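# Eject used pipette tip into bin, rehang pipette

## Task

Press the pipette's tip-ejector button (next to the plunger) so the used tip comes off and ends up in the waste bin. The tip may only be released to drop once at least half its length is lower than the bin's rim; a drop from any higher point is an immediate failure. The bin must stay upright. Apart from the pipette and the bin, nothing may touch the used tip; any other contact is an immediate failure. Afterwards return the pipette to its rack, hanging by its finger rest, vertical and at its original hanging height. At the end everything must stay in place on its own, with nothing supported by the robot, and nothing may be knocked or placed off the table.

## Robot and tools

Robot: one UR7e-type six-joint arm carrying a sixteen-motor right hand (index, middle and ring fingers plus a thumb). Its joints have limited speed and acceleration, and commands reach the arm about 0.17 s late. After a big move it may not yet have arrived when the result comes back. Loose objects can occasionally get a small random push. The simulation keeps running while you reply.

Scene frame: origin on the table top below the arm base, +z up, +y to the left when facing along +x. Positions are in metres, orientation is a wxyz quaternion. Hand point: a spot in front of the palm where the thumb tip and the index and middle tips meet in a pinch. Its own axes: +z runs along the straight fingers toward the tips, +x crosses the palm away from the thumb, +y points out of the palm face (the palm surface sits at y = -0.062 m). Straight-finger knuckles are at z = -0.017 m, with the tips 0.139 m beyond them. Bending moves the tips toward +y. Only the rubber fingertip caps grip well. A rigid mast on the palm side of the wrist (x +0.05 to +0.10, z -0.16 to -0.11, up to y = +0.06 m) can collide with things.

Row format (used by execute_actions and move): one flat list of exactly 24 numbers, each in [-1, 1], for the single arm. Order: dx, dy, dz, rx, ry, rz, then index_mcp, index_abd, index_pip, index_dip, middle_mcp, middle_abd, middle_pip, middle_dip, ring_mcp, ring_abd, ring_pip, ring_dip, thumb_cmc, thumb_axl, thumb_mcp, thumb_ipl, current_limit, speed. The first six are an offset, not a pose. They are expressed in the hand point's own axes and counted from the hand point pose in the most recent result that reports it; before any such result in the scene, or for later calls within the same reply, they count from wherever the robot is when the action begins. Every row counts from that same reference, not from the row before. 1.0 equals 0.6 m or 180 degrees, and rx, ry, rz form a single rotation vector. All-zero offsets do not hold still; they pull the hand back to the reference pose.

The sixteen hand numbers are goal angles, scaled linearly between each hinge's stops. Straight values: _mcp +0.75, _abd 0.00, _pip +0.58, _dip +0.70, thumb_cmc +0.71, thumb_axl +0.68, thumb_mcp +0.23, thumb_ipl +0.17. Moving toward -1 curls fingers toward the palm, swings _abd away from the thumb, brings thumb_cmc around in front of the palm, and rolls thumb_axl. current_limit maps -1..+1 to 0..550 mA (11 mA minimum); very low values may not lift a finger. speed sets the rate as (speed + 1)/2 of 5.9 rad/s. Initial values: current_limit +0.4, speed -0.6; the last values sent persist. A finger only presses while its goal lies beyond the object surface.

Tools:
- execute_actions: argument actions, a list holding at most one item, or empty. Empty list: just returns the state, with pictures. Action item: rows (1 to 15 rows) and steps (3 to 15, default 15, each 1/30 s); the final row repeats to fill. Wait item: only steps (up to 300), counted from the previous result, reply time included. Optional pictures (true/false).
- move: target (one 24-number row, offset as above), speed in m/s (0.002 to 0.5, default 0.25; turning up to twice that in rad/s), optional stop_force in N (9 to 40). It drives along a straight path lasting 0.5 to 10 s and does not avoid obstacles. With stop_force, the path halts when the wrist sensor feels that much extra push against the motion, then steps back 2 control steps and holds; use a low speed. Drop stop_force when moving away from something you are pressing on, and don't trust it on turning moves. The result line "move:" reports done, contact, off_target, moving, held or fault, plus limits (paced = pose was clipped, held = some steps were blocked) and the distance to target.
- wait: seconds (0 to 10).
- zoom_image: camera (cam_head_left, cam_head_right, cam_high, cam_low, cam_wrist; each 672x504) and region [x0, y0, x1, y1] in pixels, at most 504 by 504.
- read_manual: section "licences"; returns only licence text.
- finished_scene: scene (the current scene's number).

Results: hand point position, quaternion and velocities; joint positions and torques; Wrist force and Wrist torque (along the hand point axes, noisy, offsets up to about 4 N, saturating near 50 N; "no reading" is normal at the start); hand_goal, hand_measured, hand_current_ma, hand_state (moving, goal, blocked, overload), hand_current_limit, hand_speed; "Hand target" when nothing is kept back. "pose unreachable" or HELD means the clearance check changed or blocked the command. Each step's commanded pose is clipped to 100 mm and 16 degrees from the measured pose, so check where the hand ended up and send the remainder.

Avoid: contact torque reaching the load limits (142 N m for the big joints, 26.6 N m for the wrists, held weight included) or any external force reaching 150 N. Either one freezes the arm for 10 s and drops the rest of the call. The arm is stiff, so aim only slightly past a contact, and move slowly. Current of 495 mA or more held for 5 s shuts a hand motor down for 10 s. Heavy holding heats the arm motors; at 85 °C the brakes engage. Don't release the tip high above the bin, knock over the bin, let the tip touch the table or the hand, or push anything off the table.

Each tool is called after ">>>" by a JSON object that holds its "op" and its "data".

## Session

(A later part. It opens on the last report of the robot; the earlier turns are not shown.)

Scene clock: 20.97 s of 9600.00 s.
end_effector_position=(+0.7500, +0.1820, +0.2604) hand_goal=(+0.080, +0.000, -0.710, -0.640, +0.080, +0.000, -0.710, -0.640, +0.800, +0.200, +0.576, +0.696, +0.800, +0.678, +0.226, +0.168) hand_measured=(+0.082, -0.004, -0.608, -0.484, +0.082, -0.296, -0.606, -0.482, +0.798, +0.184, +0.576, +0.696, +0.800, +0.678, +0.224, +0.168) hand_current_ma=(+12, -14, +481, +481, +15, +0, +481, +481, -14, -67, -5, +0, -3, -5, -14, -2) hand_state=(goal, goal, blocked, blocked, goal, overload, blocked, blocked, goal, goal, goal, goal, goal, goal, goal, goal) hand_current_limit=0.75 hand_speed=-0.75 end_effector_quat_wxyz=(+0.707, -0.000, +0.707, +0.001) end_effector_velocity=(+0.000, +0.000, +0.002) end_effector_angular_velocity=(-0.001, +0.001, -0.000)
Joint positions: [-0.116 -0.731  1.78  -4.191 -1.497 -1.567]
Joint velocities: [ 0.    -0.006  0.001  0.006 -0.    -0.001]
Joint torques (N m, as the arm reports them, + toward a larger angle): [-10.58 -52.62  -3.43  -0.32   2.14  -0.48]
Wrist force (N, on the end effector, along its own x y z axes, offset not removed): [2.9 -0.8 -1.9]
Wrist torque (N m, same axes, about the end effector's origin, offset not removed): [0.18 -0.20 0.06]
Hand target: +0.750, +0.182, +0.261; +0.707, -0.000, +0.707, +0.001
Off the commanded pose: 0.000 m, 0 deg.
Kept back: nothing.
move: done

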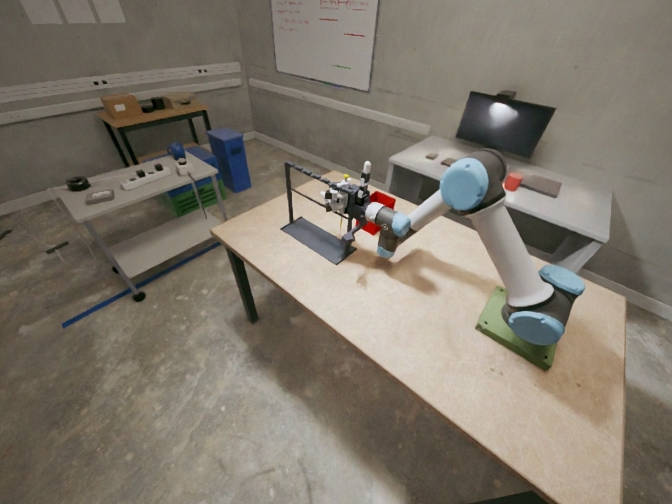

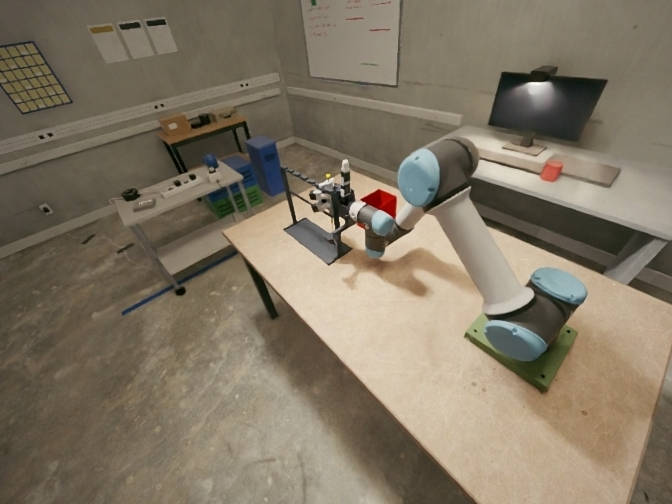

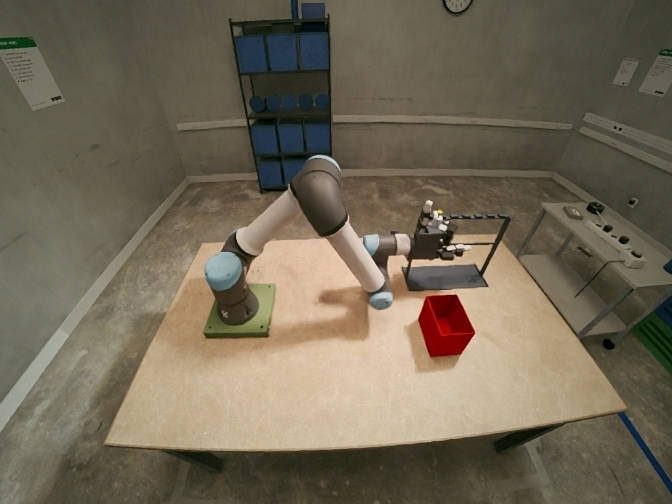

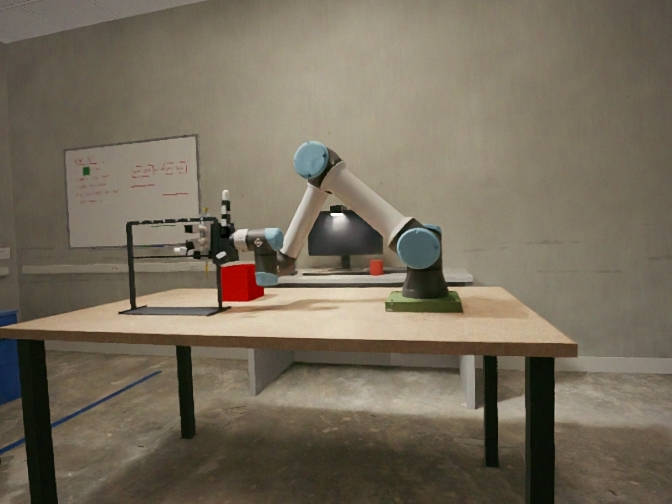

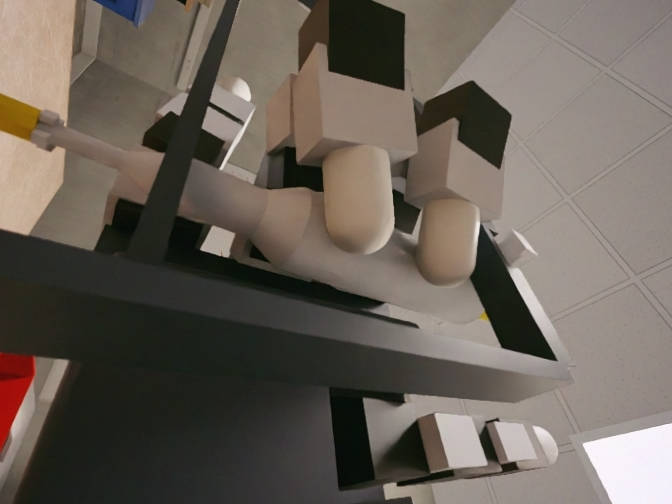

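>>> {"op": "move", "data": {"target": [-0.002,-0.12,0,0,0,0,0.08,0,-0.71,-0.64,0.08,0,-0.71,-0.64,0.8,0.2,0.576,0.696,0.8,0.678,0.226,0.168,0.75,-0.75], "speed": 0.05}}

>>> {"op": "move", "data": {"target": [-0.11,-0.05,0,0,0,0,0.08,0,-0.71,-0.64,0.08,0,-0.71,-0.64,0.8,0.2,0.576,0.696,0.8,0.678,0.226,0.168,0.75,-0.75], "speed": 0.12}}

>>> {"op": "move", "data": {"target": [0,-0.25,-0.02,0,0,0,0.08,0,-0.71,-0.64,0.08,0,-0.71,-0.64,0.8,0.2,0.576,0.696,0.8,0.678,0.226,0.168,0.75,-0.75], "speed": 0.15}}

>>> {"op": "zoom_image", "data": {"camera": "cam_head_left", "region": [340, 130, 450, 240]}}

>>> {"op": "zoom_image", "data": {"camera": "cam_low", "region": [190, 170, 320, 310]}}

>>> {"op": "zoom_image", "data": {"camera": "cam_high", "region": [420, 220, 500, 300]}}

Scene clock: 23.07 s of 9600.00 s.
end_effector_position=(+0.7501, +0.1103, +0.2616) hand_goal=(+0.080, +0.000, -0.710, -0.640, +0.080, +0.000, -0.710, -0.640, +0.800, +0.200, +0.576, +0.696, +0.800, +0.678, +0.226, +0.168) hand_measured=(+0.082, -0.004, -0.608, -0.484, +0.082, -0.296, -0.606, -0.482, +0.798, +0.184, +0.576, +0.696, +0.800, +0.678, +0.224, +0.168) hand_current_ma=(+12, -14, +481, +481, +15, +0, +481, +481, -13, -67, -5, +0, -3, -5, -14, -2) hand_state=(goal, goal, blocked, blocked, goal, overload, blocked, blocked, goal, goal, goal, goal, goal, goal, goal, goal) hand_current_limit=0.75 hand_speed=-0.75 end_effector_quat_wxyz=(+0.707, -0.000, +0.707, +0.001) end_effector_velocity=(-0.000, -0.003, -0.000) end_effector_angular_velocity=(+0.000, +0.001, -0.000)
Joint positions: [-0.255 -0.743  1.806 -4.206 -1.358 -1.567]
Joint velocities: [-0.006 -0.     0.002 -0.001  0.006 -0.   ]
Joint torques (N m, as the arm reports them, + toward a larger angle): [-10.16 -50.85  -3.34  -4.11   2.17   1.68]
Wrist force (N, on the end effector, along its own x y z axes, offset not removed): [2.2 -0.4 -0.9]
Wrist torque (N m, same axes, about the end effector's origin, offset not removed): [0.07 -0.16 -0.02]
Hand target: +0.750, +0.110, +0.262; +0.707, -0.000, +0.707, +0.001
Off the commanded pose: 0.000 m, 0 deg.
Kept back: nothing.
move: done

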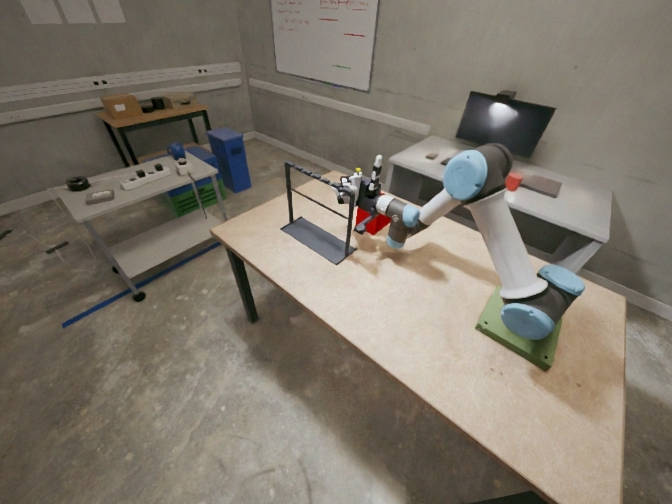

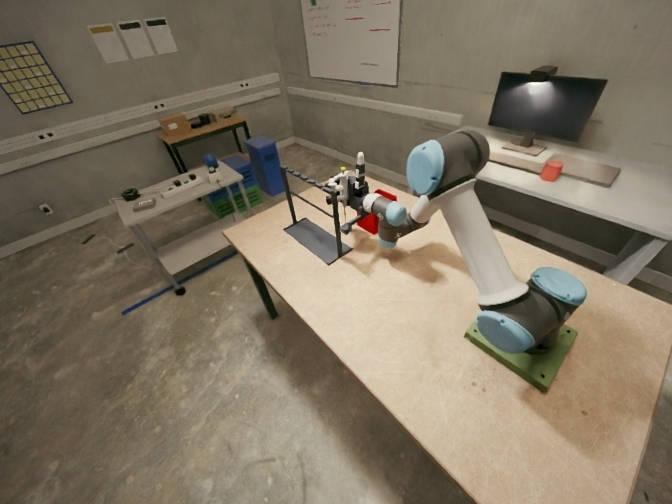

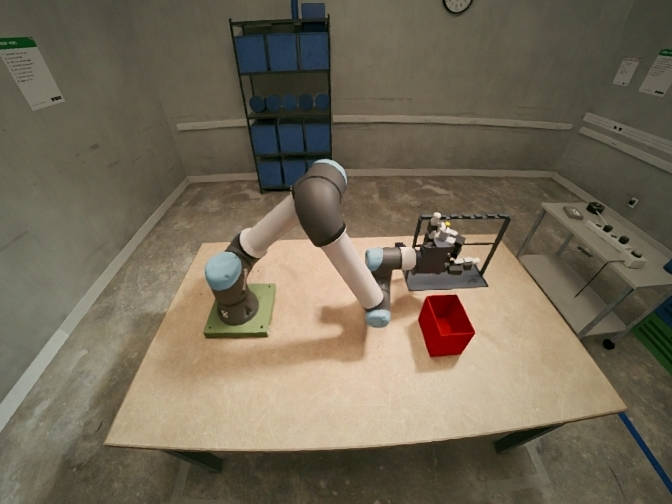

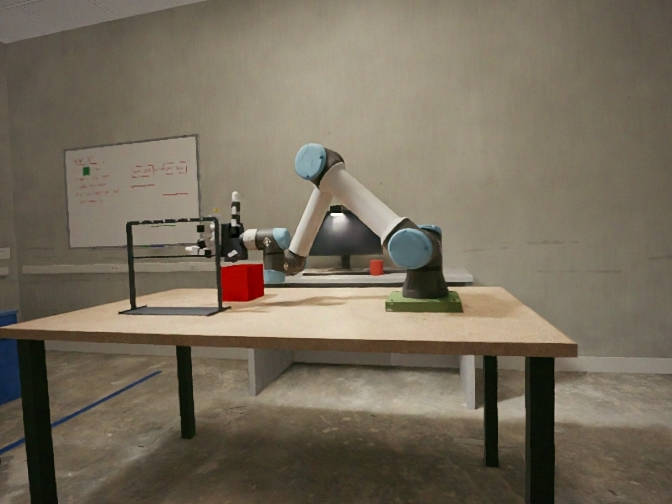

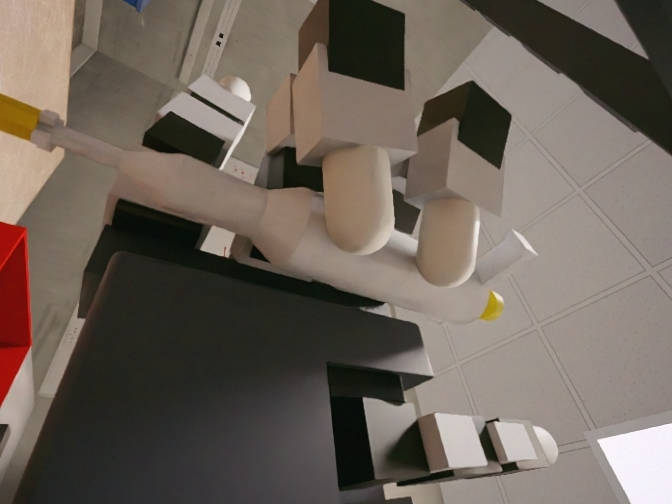

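Scene clock: 24.23 s of 9600.00 s.
end_effector_position=(+0.7501, +0.0805, +0.3273) hand_goal=(+0.080, +0.000, -0.710, -0.640, +0.080, +0.000, -0.710, -0.640, +0.800, +0.200, +0.576, +0.696, +0.800, +0.678, +0.226, +0.168) hand_measured=(+0.082, -0.004, -0.608, -0.484, +0.082, -0.296, -0.606, -0.482, +0.798, +0.186, +0.576, +0.696, +0.800, +0.678, +0.224, +0.168) hand_current_ma=(+12, -14, +481, +481, +15, +0, +481, +481, -13, -65, -5, +0, -3, -5, -14, -2) hand_state=(goal, goal, blocked, blocked, goal, overload, blocked, blocked, goal, goal, goal, goal, goal, goal, goal, goal) hand_current_limit=0.75 hand_speed=-0.75 end_effector_quat_wxyz=(+0.707, -0.000, +0.707, +0.001) end_effector_velocity=(+0.000, -0.000, +0.002) end_effector_angular_velocity=(-0.000, +0.002, +0.002)
Joint positions: [-0.313 -0.878  1.817 -4.082 -1.3   -1.567]
Joint velocities: [-0.001 -0.005 -0.     0.007  0.002 -0.001]
Joint torques (N m, as the arm reports them, + toward a larger angle): [-10.58 -49.17 -26.66  -0.46   2.29  -1.52]
Wrist force (N, on the end effector, along its own x y z axes, offset not removed): [2.3 0.1 -1.3]
Wrist torque (N m, same axes, about the end effector's origin, offset not removed): [0.24 -0.09 0.07]
Hand target: +0.750, +0.080, +0.328; +0.707, -0.000, +0.707, +0.001
Off the commanded pose: 0.000 m, 0 deg.
Kept back: nothing.
move: done

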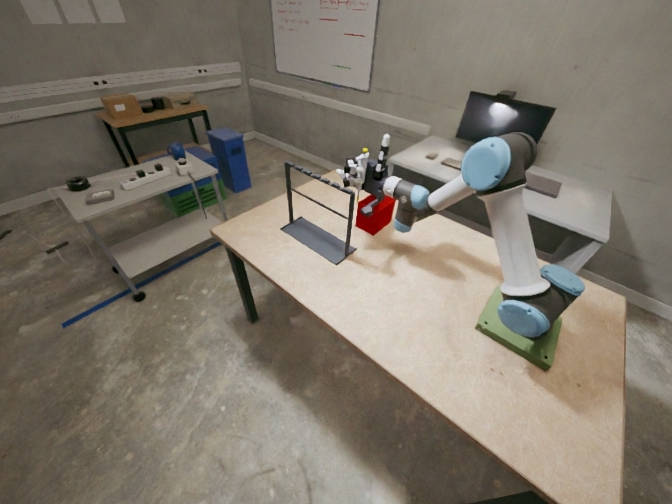

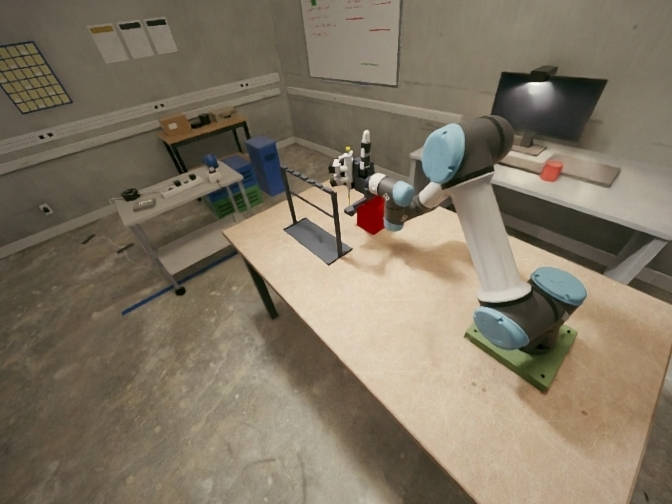

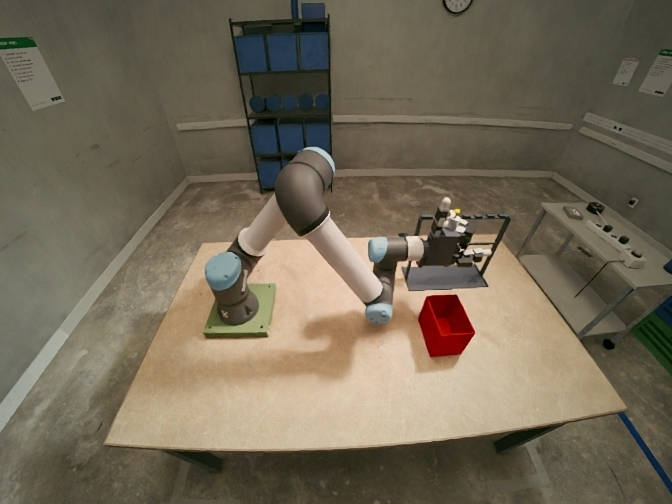

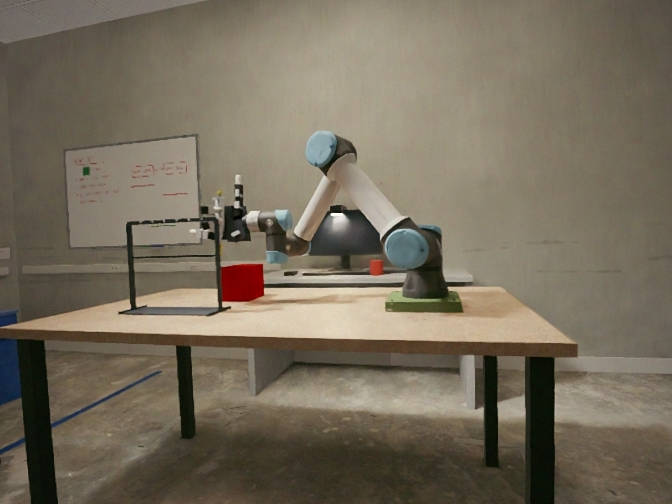

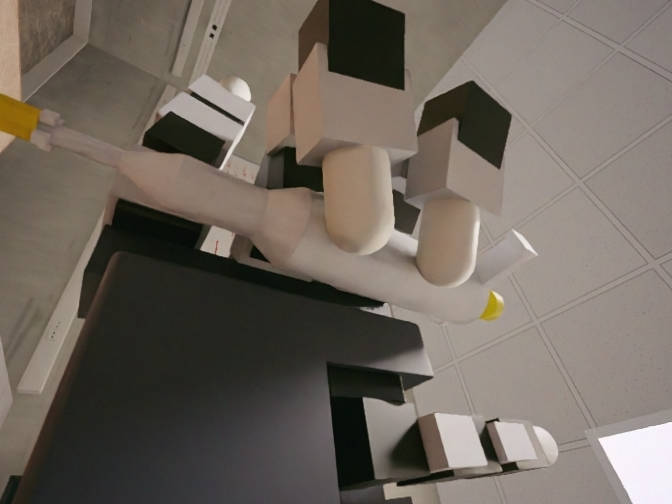

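Scene clock: 25.83 s of 9600.00 s.
end_effector_position=(+0.7384, -0.0692, +0.3274) hand_goal=(+0.080, +0.000, -0.710, -0.640, +0.080, +0.000, -0.710, -0.640, +0.800, +0.200, +0.576, +0.696, +0.800, +0.678, +0.226, +0.168) hand_measured=(+0.082, -0.004, -0.608, -0.484, +0.082, -0.296, -0.606, -0.482, +0.798, +0.186, +0.576, +0.696, +0.800, +0.678, +0.224, +0.168) hand_current_ma=(+12, -14, +481, +481, +15, +0, +481, +481, -10, -65, -5, +0, -1, -5, -14, -2) hand_state=(goal, goal, blocked, blocked, goal, overload, blocked, blocked, goal, goal, goal, goal, goal, goal, goal, goal) hand_current_limit=0.75 hand_speed=-0.75 end_effector_quat_wxyz=(+0.707, -0.000, +0.707, +0.001) end_effector_velocity=(-0.000, -0.003, +0.000) end_effector_angular_velocity=(-0.001, -0.000, +0.001)
Joint positions: [-0.593 -0.86   1.78  -4.063 -1.02  -1.566]
Joint velocities: [-0.005  0.001 -0.002  0.001  0.005 -0.001]
Joint torques (N m, as the arm reports them, + toward a larger angle): [ -9.65 -33.29 -26.77  -0.13   2.21  -1.07]
Wrist force (N, on the end effector, along its own x y z axes, offset not removed): [2.5 0.1 -2.0]
Wrist torque (N m, same axes, about the end effector's origin, offset not removed): [0.22 -0.15 0.06]
Hand target: +0.738, -0.070, +0.327; +0.707, -0.000, +0.707, +0.001
Off the commanded pose: 0.000 m, 0 deg.
Kept back: nothing.
move: done

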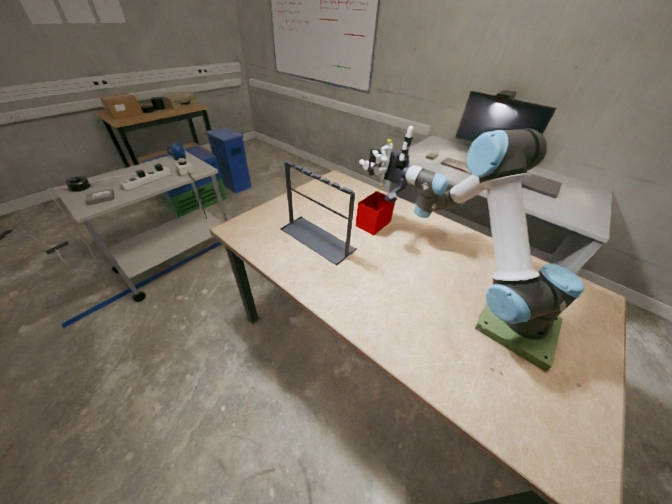

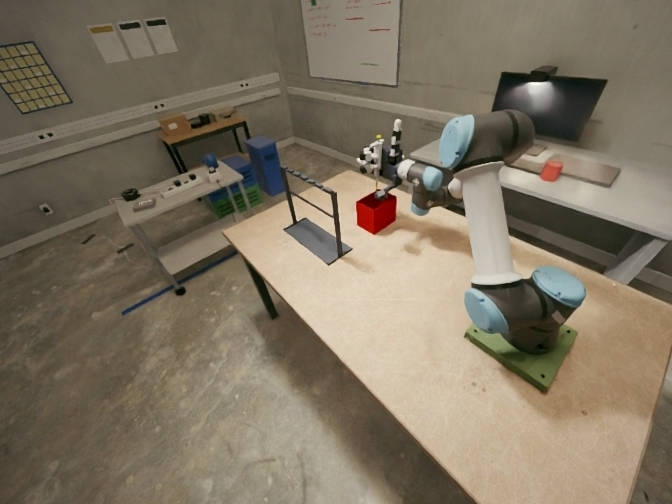

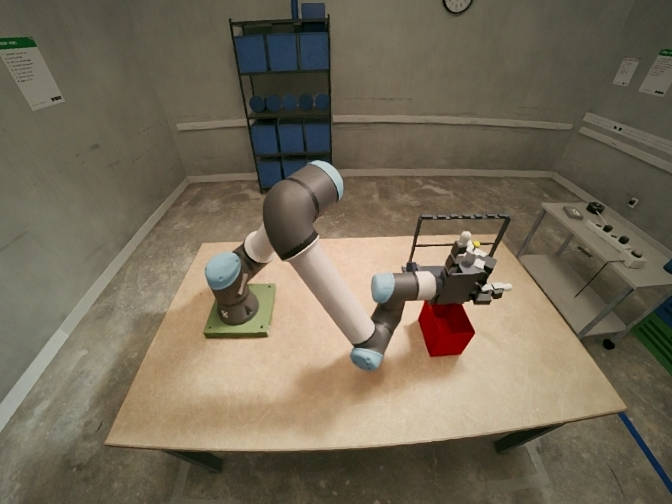

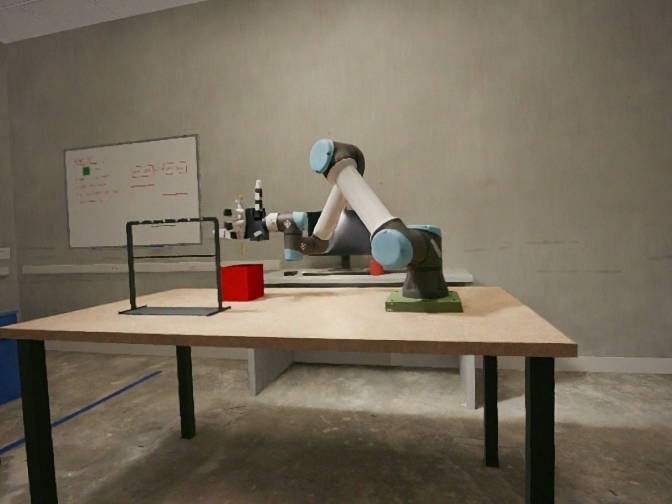

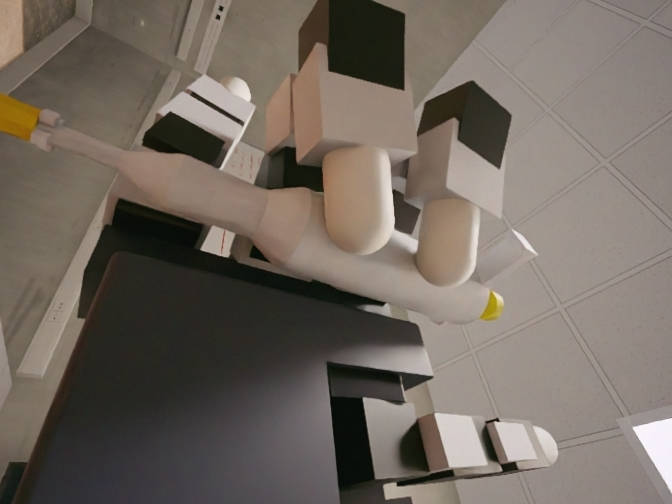

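Region (340, 130, 450, 240) of cam_head_left's 672x504 image, scaled by 4.582, with more detail than that image has.

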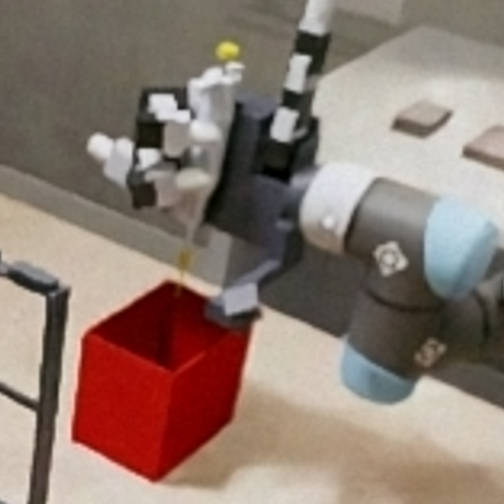

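Region (190, 170, 320, 310) of cam_low's 672x504 image, scaled by 3.600, with more detail than that image has; it fills the left 468 columns of this view, and the rest is white.

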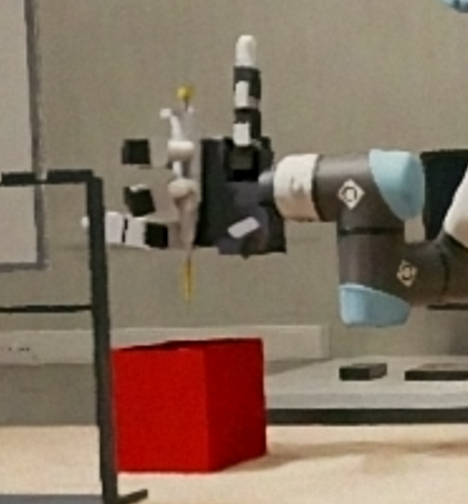

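Region (420, 220, 500, 300) of cam_high's 672x504 image, scaled by 6.300, with more detail than that image has.

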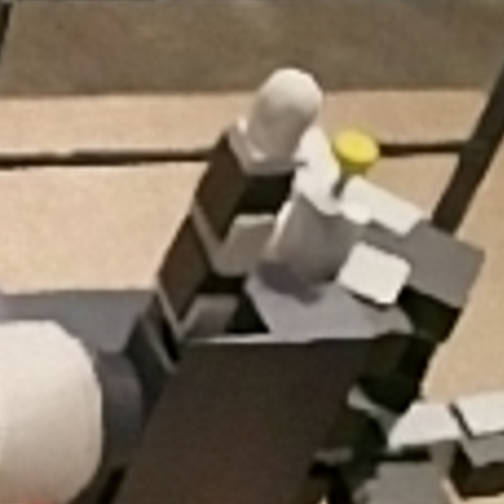

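>>> {"op": "move", "data": {"target": [0.137,0,0,0,0,0,0.08,0,-0.71,-0.64,0.08,0,-0.71,-0.64,0.8,0.2,0.576,0.696,0.70,0.678,-0.055,-0.37,0.75,-0.75], "speed": 0.08}}

>>> {"op": "zoom_image", "data": {"camera": "cam_head_right", "region": [345, 140, 415, 210]}}

>>> {"op": "zoom_image", "data": {"camera": "cam_low", "region": [205, 200, 285, 280]}}

>>> {"op": "zoom_image", "data": {"camera": "cam_high", "region": [420, 245, 500, 325]}}

Scene clock: 27.60 s of 9600.00 s.
end_effector_position=(+0.7383, -0.0692, +0.2455) hand_goal=(+0.080, +0.000, -0.710, -0.640, +0.080, +0.000, -0.710, -0.640, +0.800, +0.200, +0.576, +0.696, +0.700, +0.678, -0.054, -0.370) hand_measured=(+0.082, -0.004, -0.608, -0.484, +0.082, -0.296, -0.606, -0.482, +0.798, +0.186, +0.576, +0.696, +0.702, +0.678, -0.056, -0.370) hand_current_ma=(+12, -14, +481, +481, +15, +0, +481, +481, -10, -65, -5, +0, +15, -5, -11, +3) hand_state=(goal, goal, blocked, blocked, goal, overload, blocked, blocked, goal, goal, goal, goal, goal, goal, goal, goal) hand_current_limit=0.75 hand_speed=-0.75 end_effector_quat_wxyz=(+0.707, -0.000, +0.707, +0.001) end_effector_velocity=(-0.000, -0.000, -0.003) end_effector_angular_velocity=(+0.001, -0.000, -0.001)
Joint positions: [-0.593 -0.695  1.765 -4.213 -1.02  -1.566]
Joint velocities: [-0.     0.006 -0.001 -0.004 -0.     0.001]
Joint torques (N m, as the arm reports them, + toward a larger angle): [ 13.75 -34.94 -24.66  -3.74  -2.77   1.74]
Wrist force (N, on the end effector, along its own x y z axes, offset not removed): [2.2 -1.3 -0.9]
Wrist torque (N m, same axes, about the end effector's origin, offset not removed): [0.00 -0.09 0.02]
Hand target: +0.738, -0.069, +0.245; +0.707, -0.000, +0.707, +0.001
Off the commanded pose: 0.000 m, 0 deg.
Kept back: nothing.
move: done

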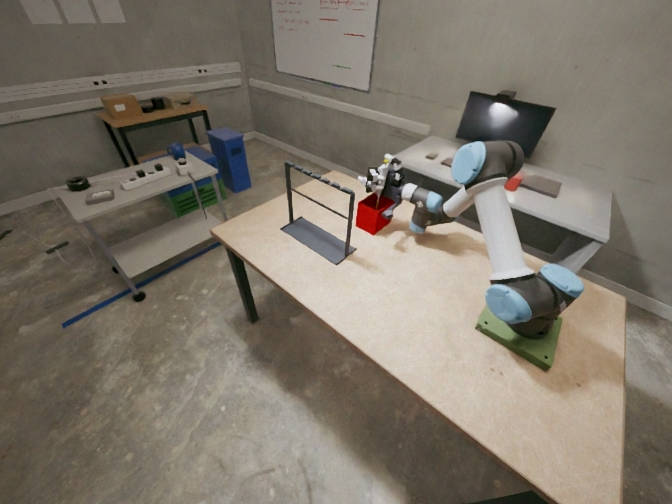

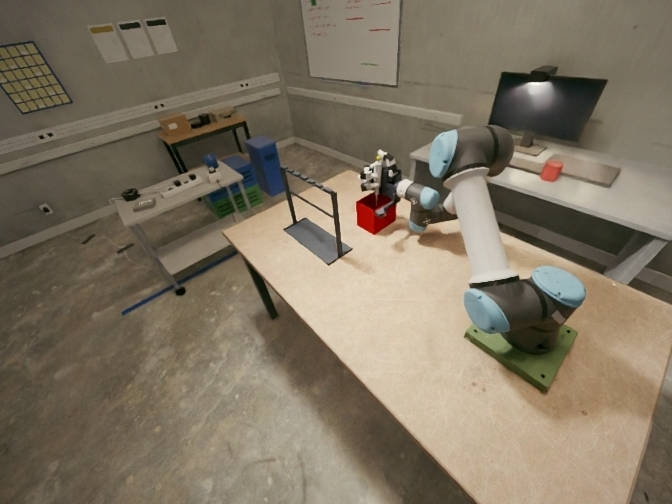

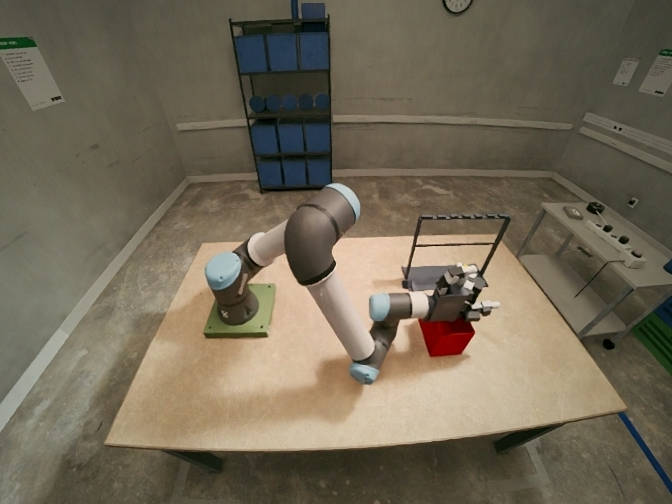

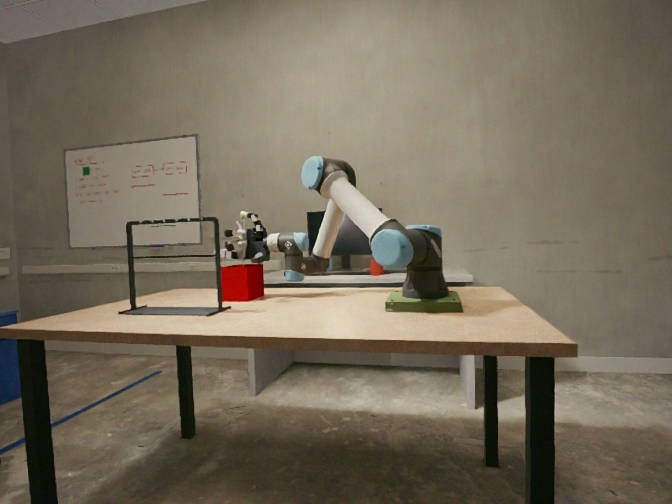

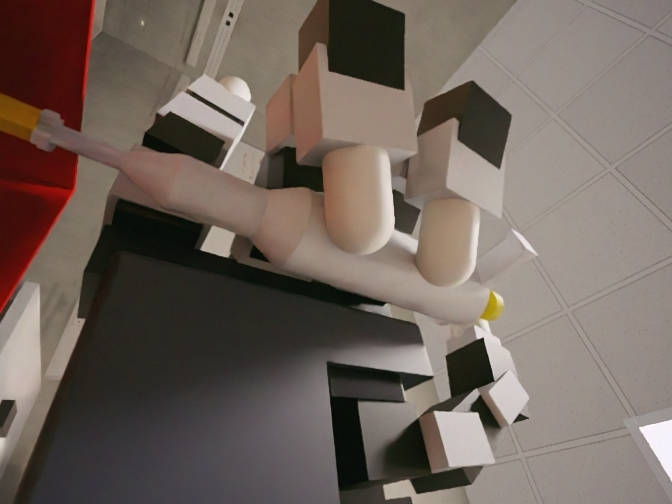

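Region (345, 140, 415, 210) of cam_head_right's 672x504 image, scaled by 7.200, with more detail than that image has.

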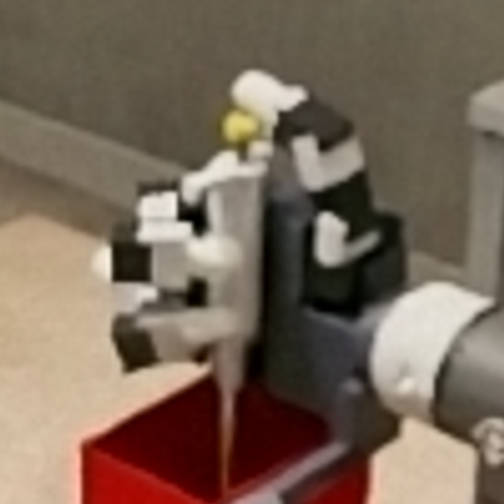

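Region (205, 200, 285, 280) of cam_low's 672x504 image, scaled by 6.300, with more detail than that image has.

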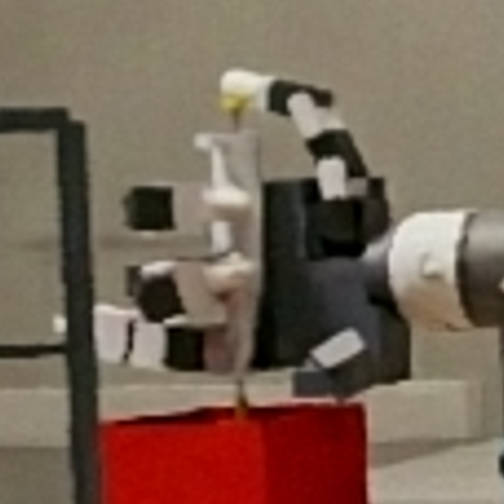

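Region (420, 245, 500, 325) of cam_high's 672x504 image, scaled by 6.300, with more detail than that image has.

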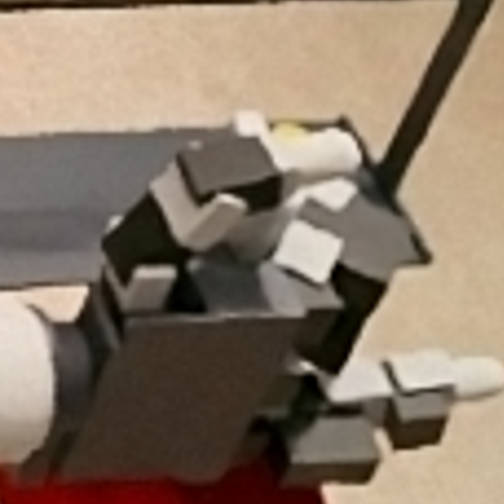

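Tip is mostly below the rim. Bring the thumb down gradually.

>>> {"op": "move", "data": {"target": [0,0,0,0,0,0,0.08,0,-0.71,-0.64,0.08,0,-0.71,-0.64,0.8,0.2,0.576,0.696,0.68,0.678,-0.055,-0.6,0.75,-0.75]}}

>>> {"op": "zoom_image", "data": {"camera": "cam_head_right", "region": [355, 140, 405, 190]}}

>>> {"op": "zoom_image", "data": {"camera": "cam_high", "region": [435, 250, 495, 310]}}

Scene clock: 28.57 s of 9600.00 s.
end_effector_position=(+0.7383, -0.0692, +0.2455) hand_goal=(+0.080, +0.000, -0.710, -0.640, +0.080, +0.000, -0.710, -0.640, +0.800, +0.200, +0.576, +0.696, +0.680, +0.678, -0.054, -0.600) hand_measured=(+0.080, -0.004, -0.608, -0.484, +0.082, -0.296, -0.606, -0.482, +0.798, +0.186, +0.576, +0.696, +0.684, +0.680, -0.052, -0.588) hand_current_ma=(+5, -14, +481, +481, +15, +0, +481, +481, -10, -65, -5, +0, +25, +20, +10, +87) hand_state=(goal, goal, blocked, blocked, goal, overload, blocked, blocked, goal, goal, goal, goal, goal, goal, goal, goal) hand_current_limit=0.75 hand_speed=-0.75 end_effector_quat_wxyz=(+0.707, -0.000, +0.707, +0.001) end_effector_velocity=(+0.000, -0.000, -0.001) end_effector_angular_velocity=(+0.000, +0.002, +0.000)
Joint positions: [-0.593 -0.694  1.765 -4.213 -1.02  -1.566]
Joint velocities: [-0.     0.002 -0.     0.001  0.    -0.001]
Joint torques (N m, as the arm reports them, + toward a larger angle): [ 11.8  -51.75  -6.3   -0.23  -2.56  -0.31]
Wrist force (N, on the end effector, along its own x y z axes, offset not removed): [2.6 -1.3 -2.1]
Wrist torque (N m, same axes, about the end effector's origin, offset not removed): [0.06 -0.11 -0.01]
Hand target: +0.738, -0.069, +0.245; +0.707, -0.000, +0.707, +0.001
Off the commanded pose: 0.000 m, 0 deg.
Kept back: nothing.
move: done

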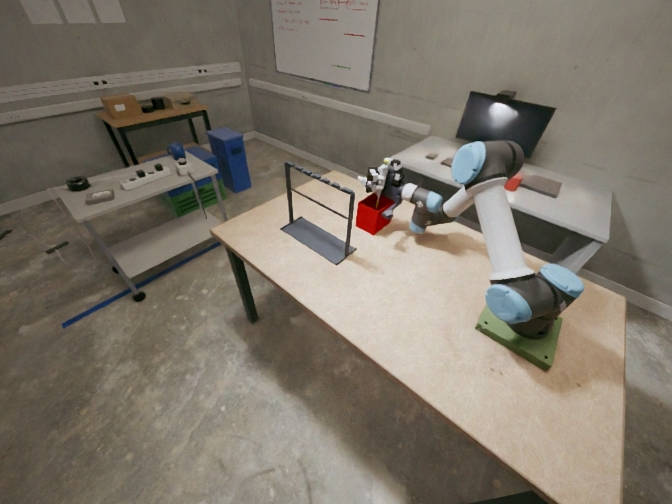

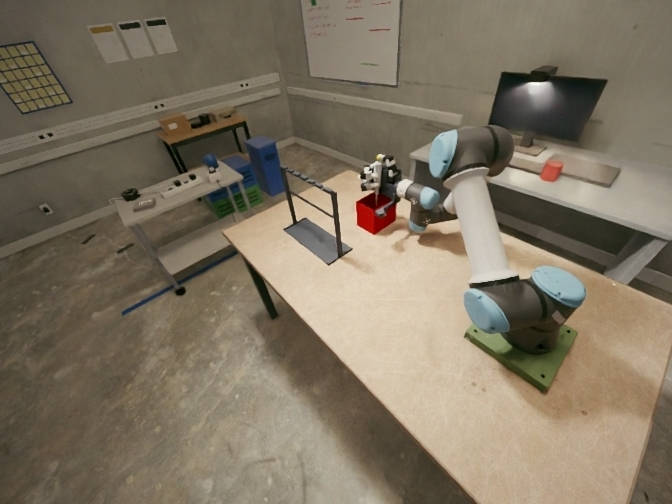

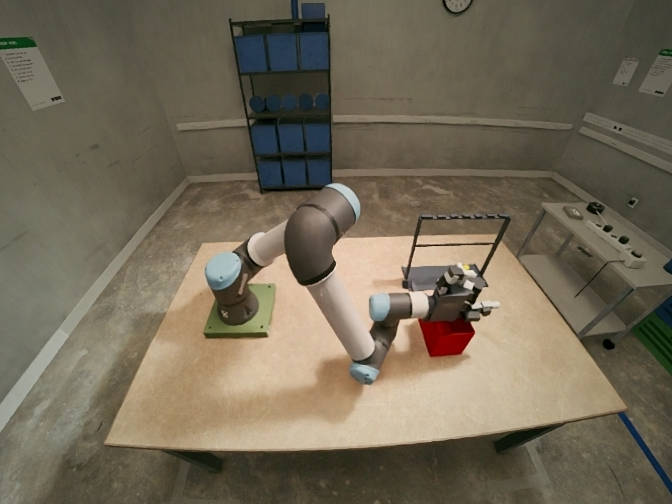

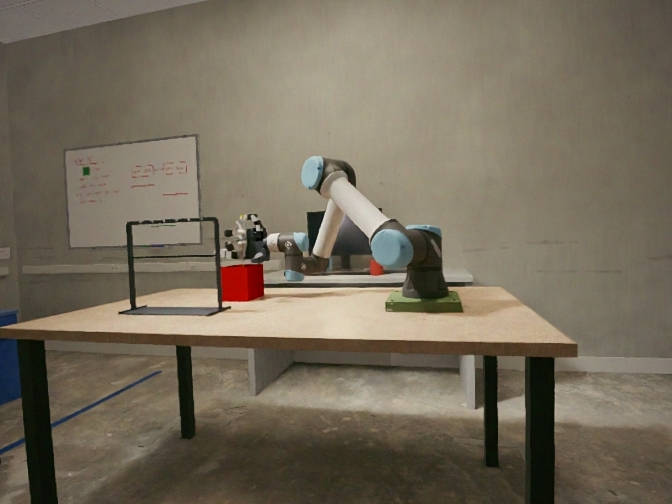

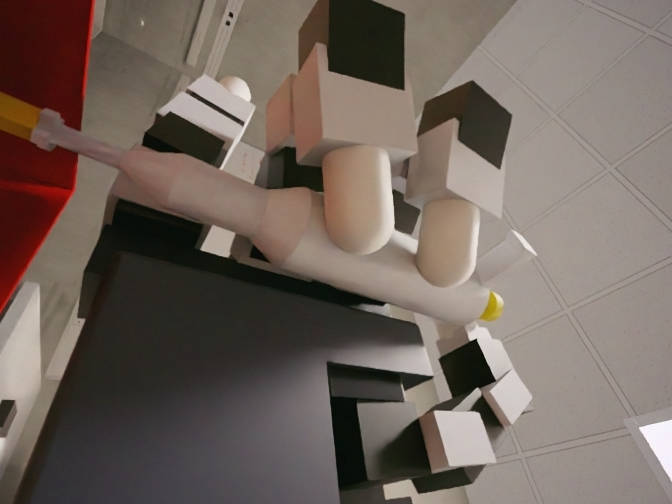

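Region (355, 140, 405, 190) of cam_head_right's 672x504 image, scaled by 10.080, with more detail than that image has.

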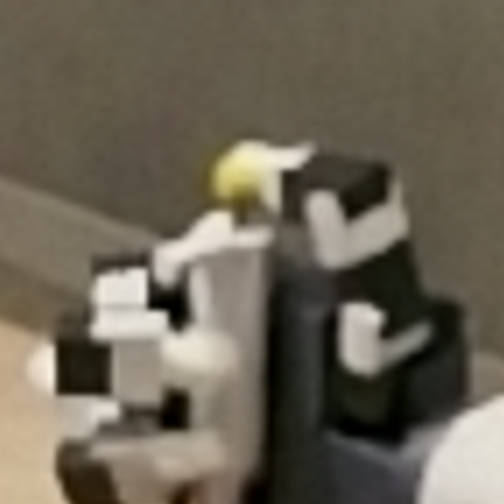

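Region (435, 250, 495, 310) of cam_high's 672x504 image, scaled by 8.400, with more detail than that image has.

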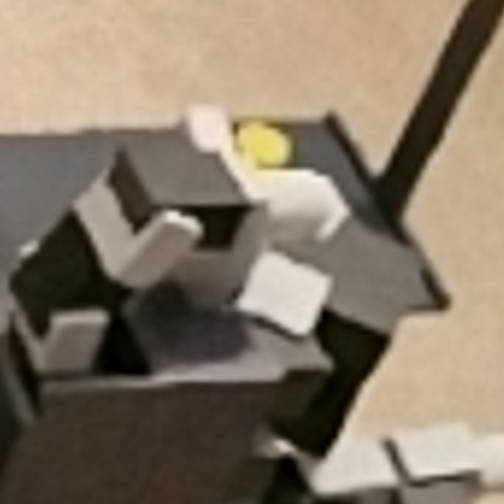

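>>> {"op": "move", "data": {"target": [0,0,0,0,0,0,0.08,0,-0.71,-0.64,0.08,0,-0.71,-0.64,0.8,0.2,0.576,0.696,0.67,0.678,-0.09,-0.75,0.78,-0.8]}}

Scene clock: 29.50 s of 9600.00 s.
end_effector_position=(+0.7383, -0.0692, +0.2455) hand_goal=(+0.080, +0.000, -0.710, -0.640, +0.080, +0.000, -0.710, -0.640, +0.800, +0.200, +0.576, +0.696, +0.670, +0.678, -0.090, -0.750) hand_measured=(+0.078, +0.006, -0.610, -0.484, +0.086, -0.282, -0.606, -0.486, +0.798, +0.186, +0.576, +0.696, +0.684, +0.686, -0.048, -0.618) hand_current_ma=(-6, +27, +490, +489, +29, +0, +490, +489, -10, -65, -5, +0, +75, +60, +275, +489) hand_state=(goal, goal, blocked, blocked, goal, overload, blocked, blocked, goal, goal, goal, goal, goal, goal, blocked, blocked) hand_current_limit=0.78 hand_speed=-0.80 end_effector_quat_wxyz=(+0.707, -0.000, +0.707, +0.001) end_effector_velocity=(-0.000, +0.001, +0.001) end_effector_angular_velocity=(-0.001, -0.002, +0.001)
Joint positions: [-0.593 -0.695  1.765 -4.213 -1.02  -1.566]
Joint velocities: [ 0.001 -0.002  0.    -0.001  0.001  0.   ]
Joint torques (N m, as the arm reports them, + toward a larger angle): [ 10.91 -46.53 -14.69  -0.94  -2.32  -0.61]
Wrist force (N, on the end effector, along its own x y z axes, offset not removed): [2.7 -1.2 -2.6]
Wrist torque (N m, same axes, about the end effector's origin, offset not removed): [0.12 -0.08 0.05]
Hand target: +0.738, -0.069, +0.245; +0.707, -0.000, +0.707, +0.001
Off the commanded pose: 0.000 m, 0 deg.
Kept back: nothing.
move: done

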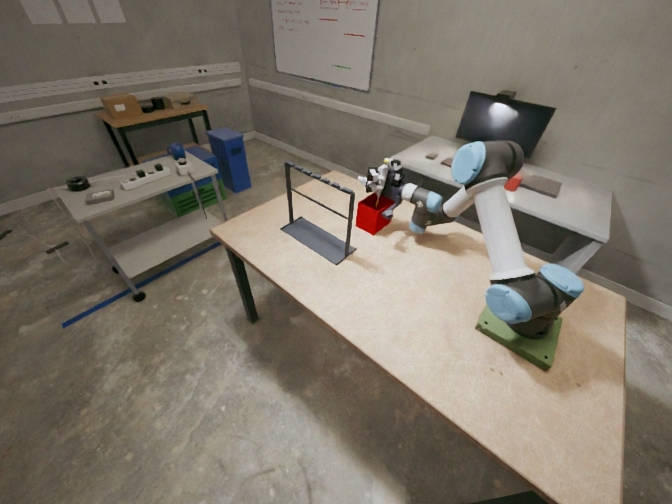

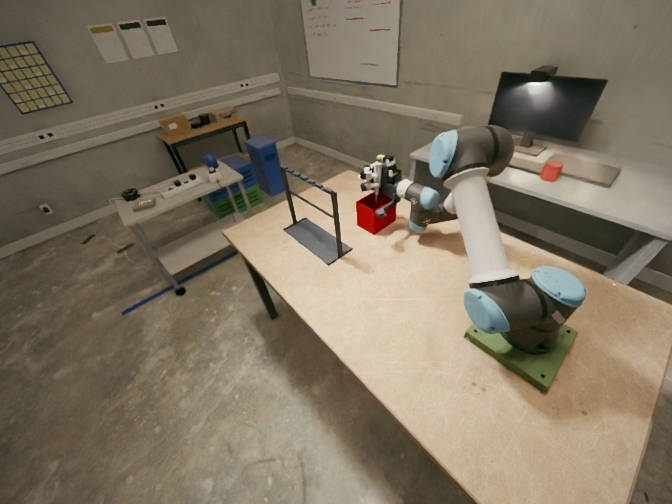

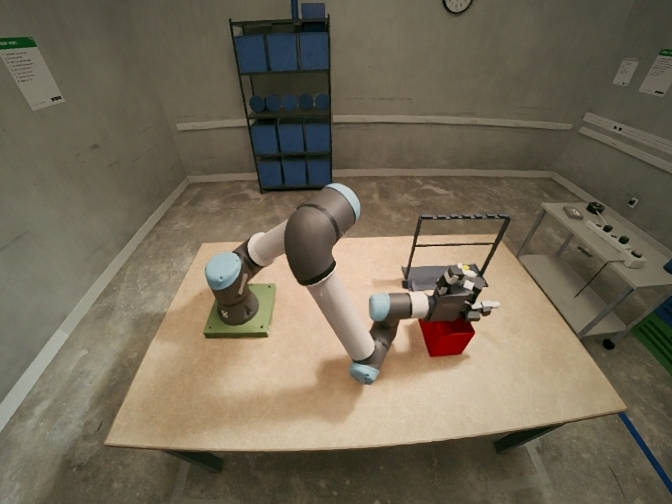

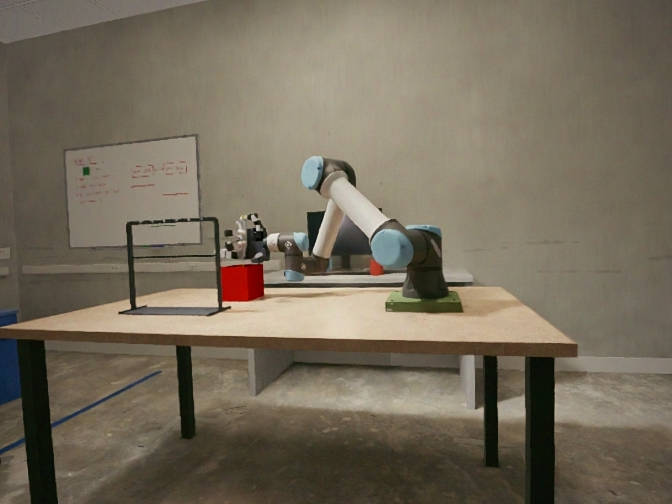

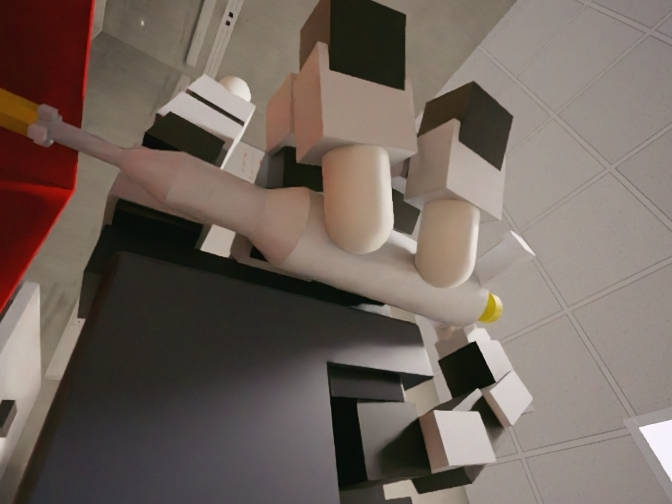

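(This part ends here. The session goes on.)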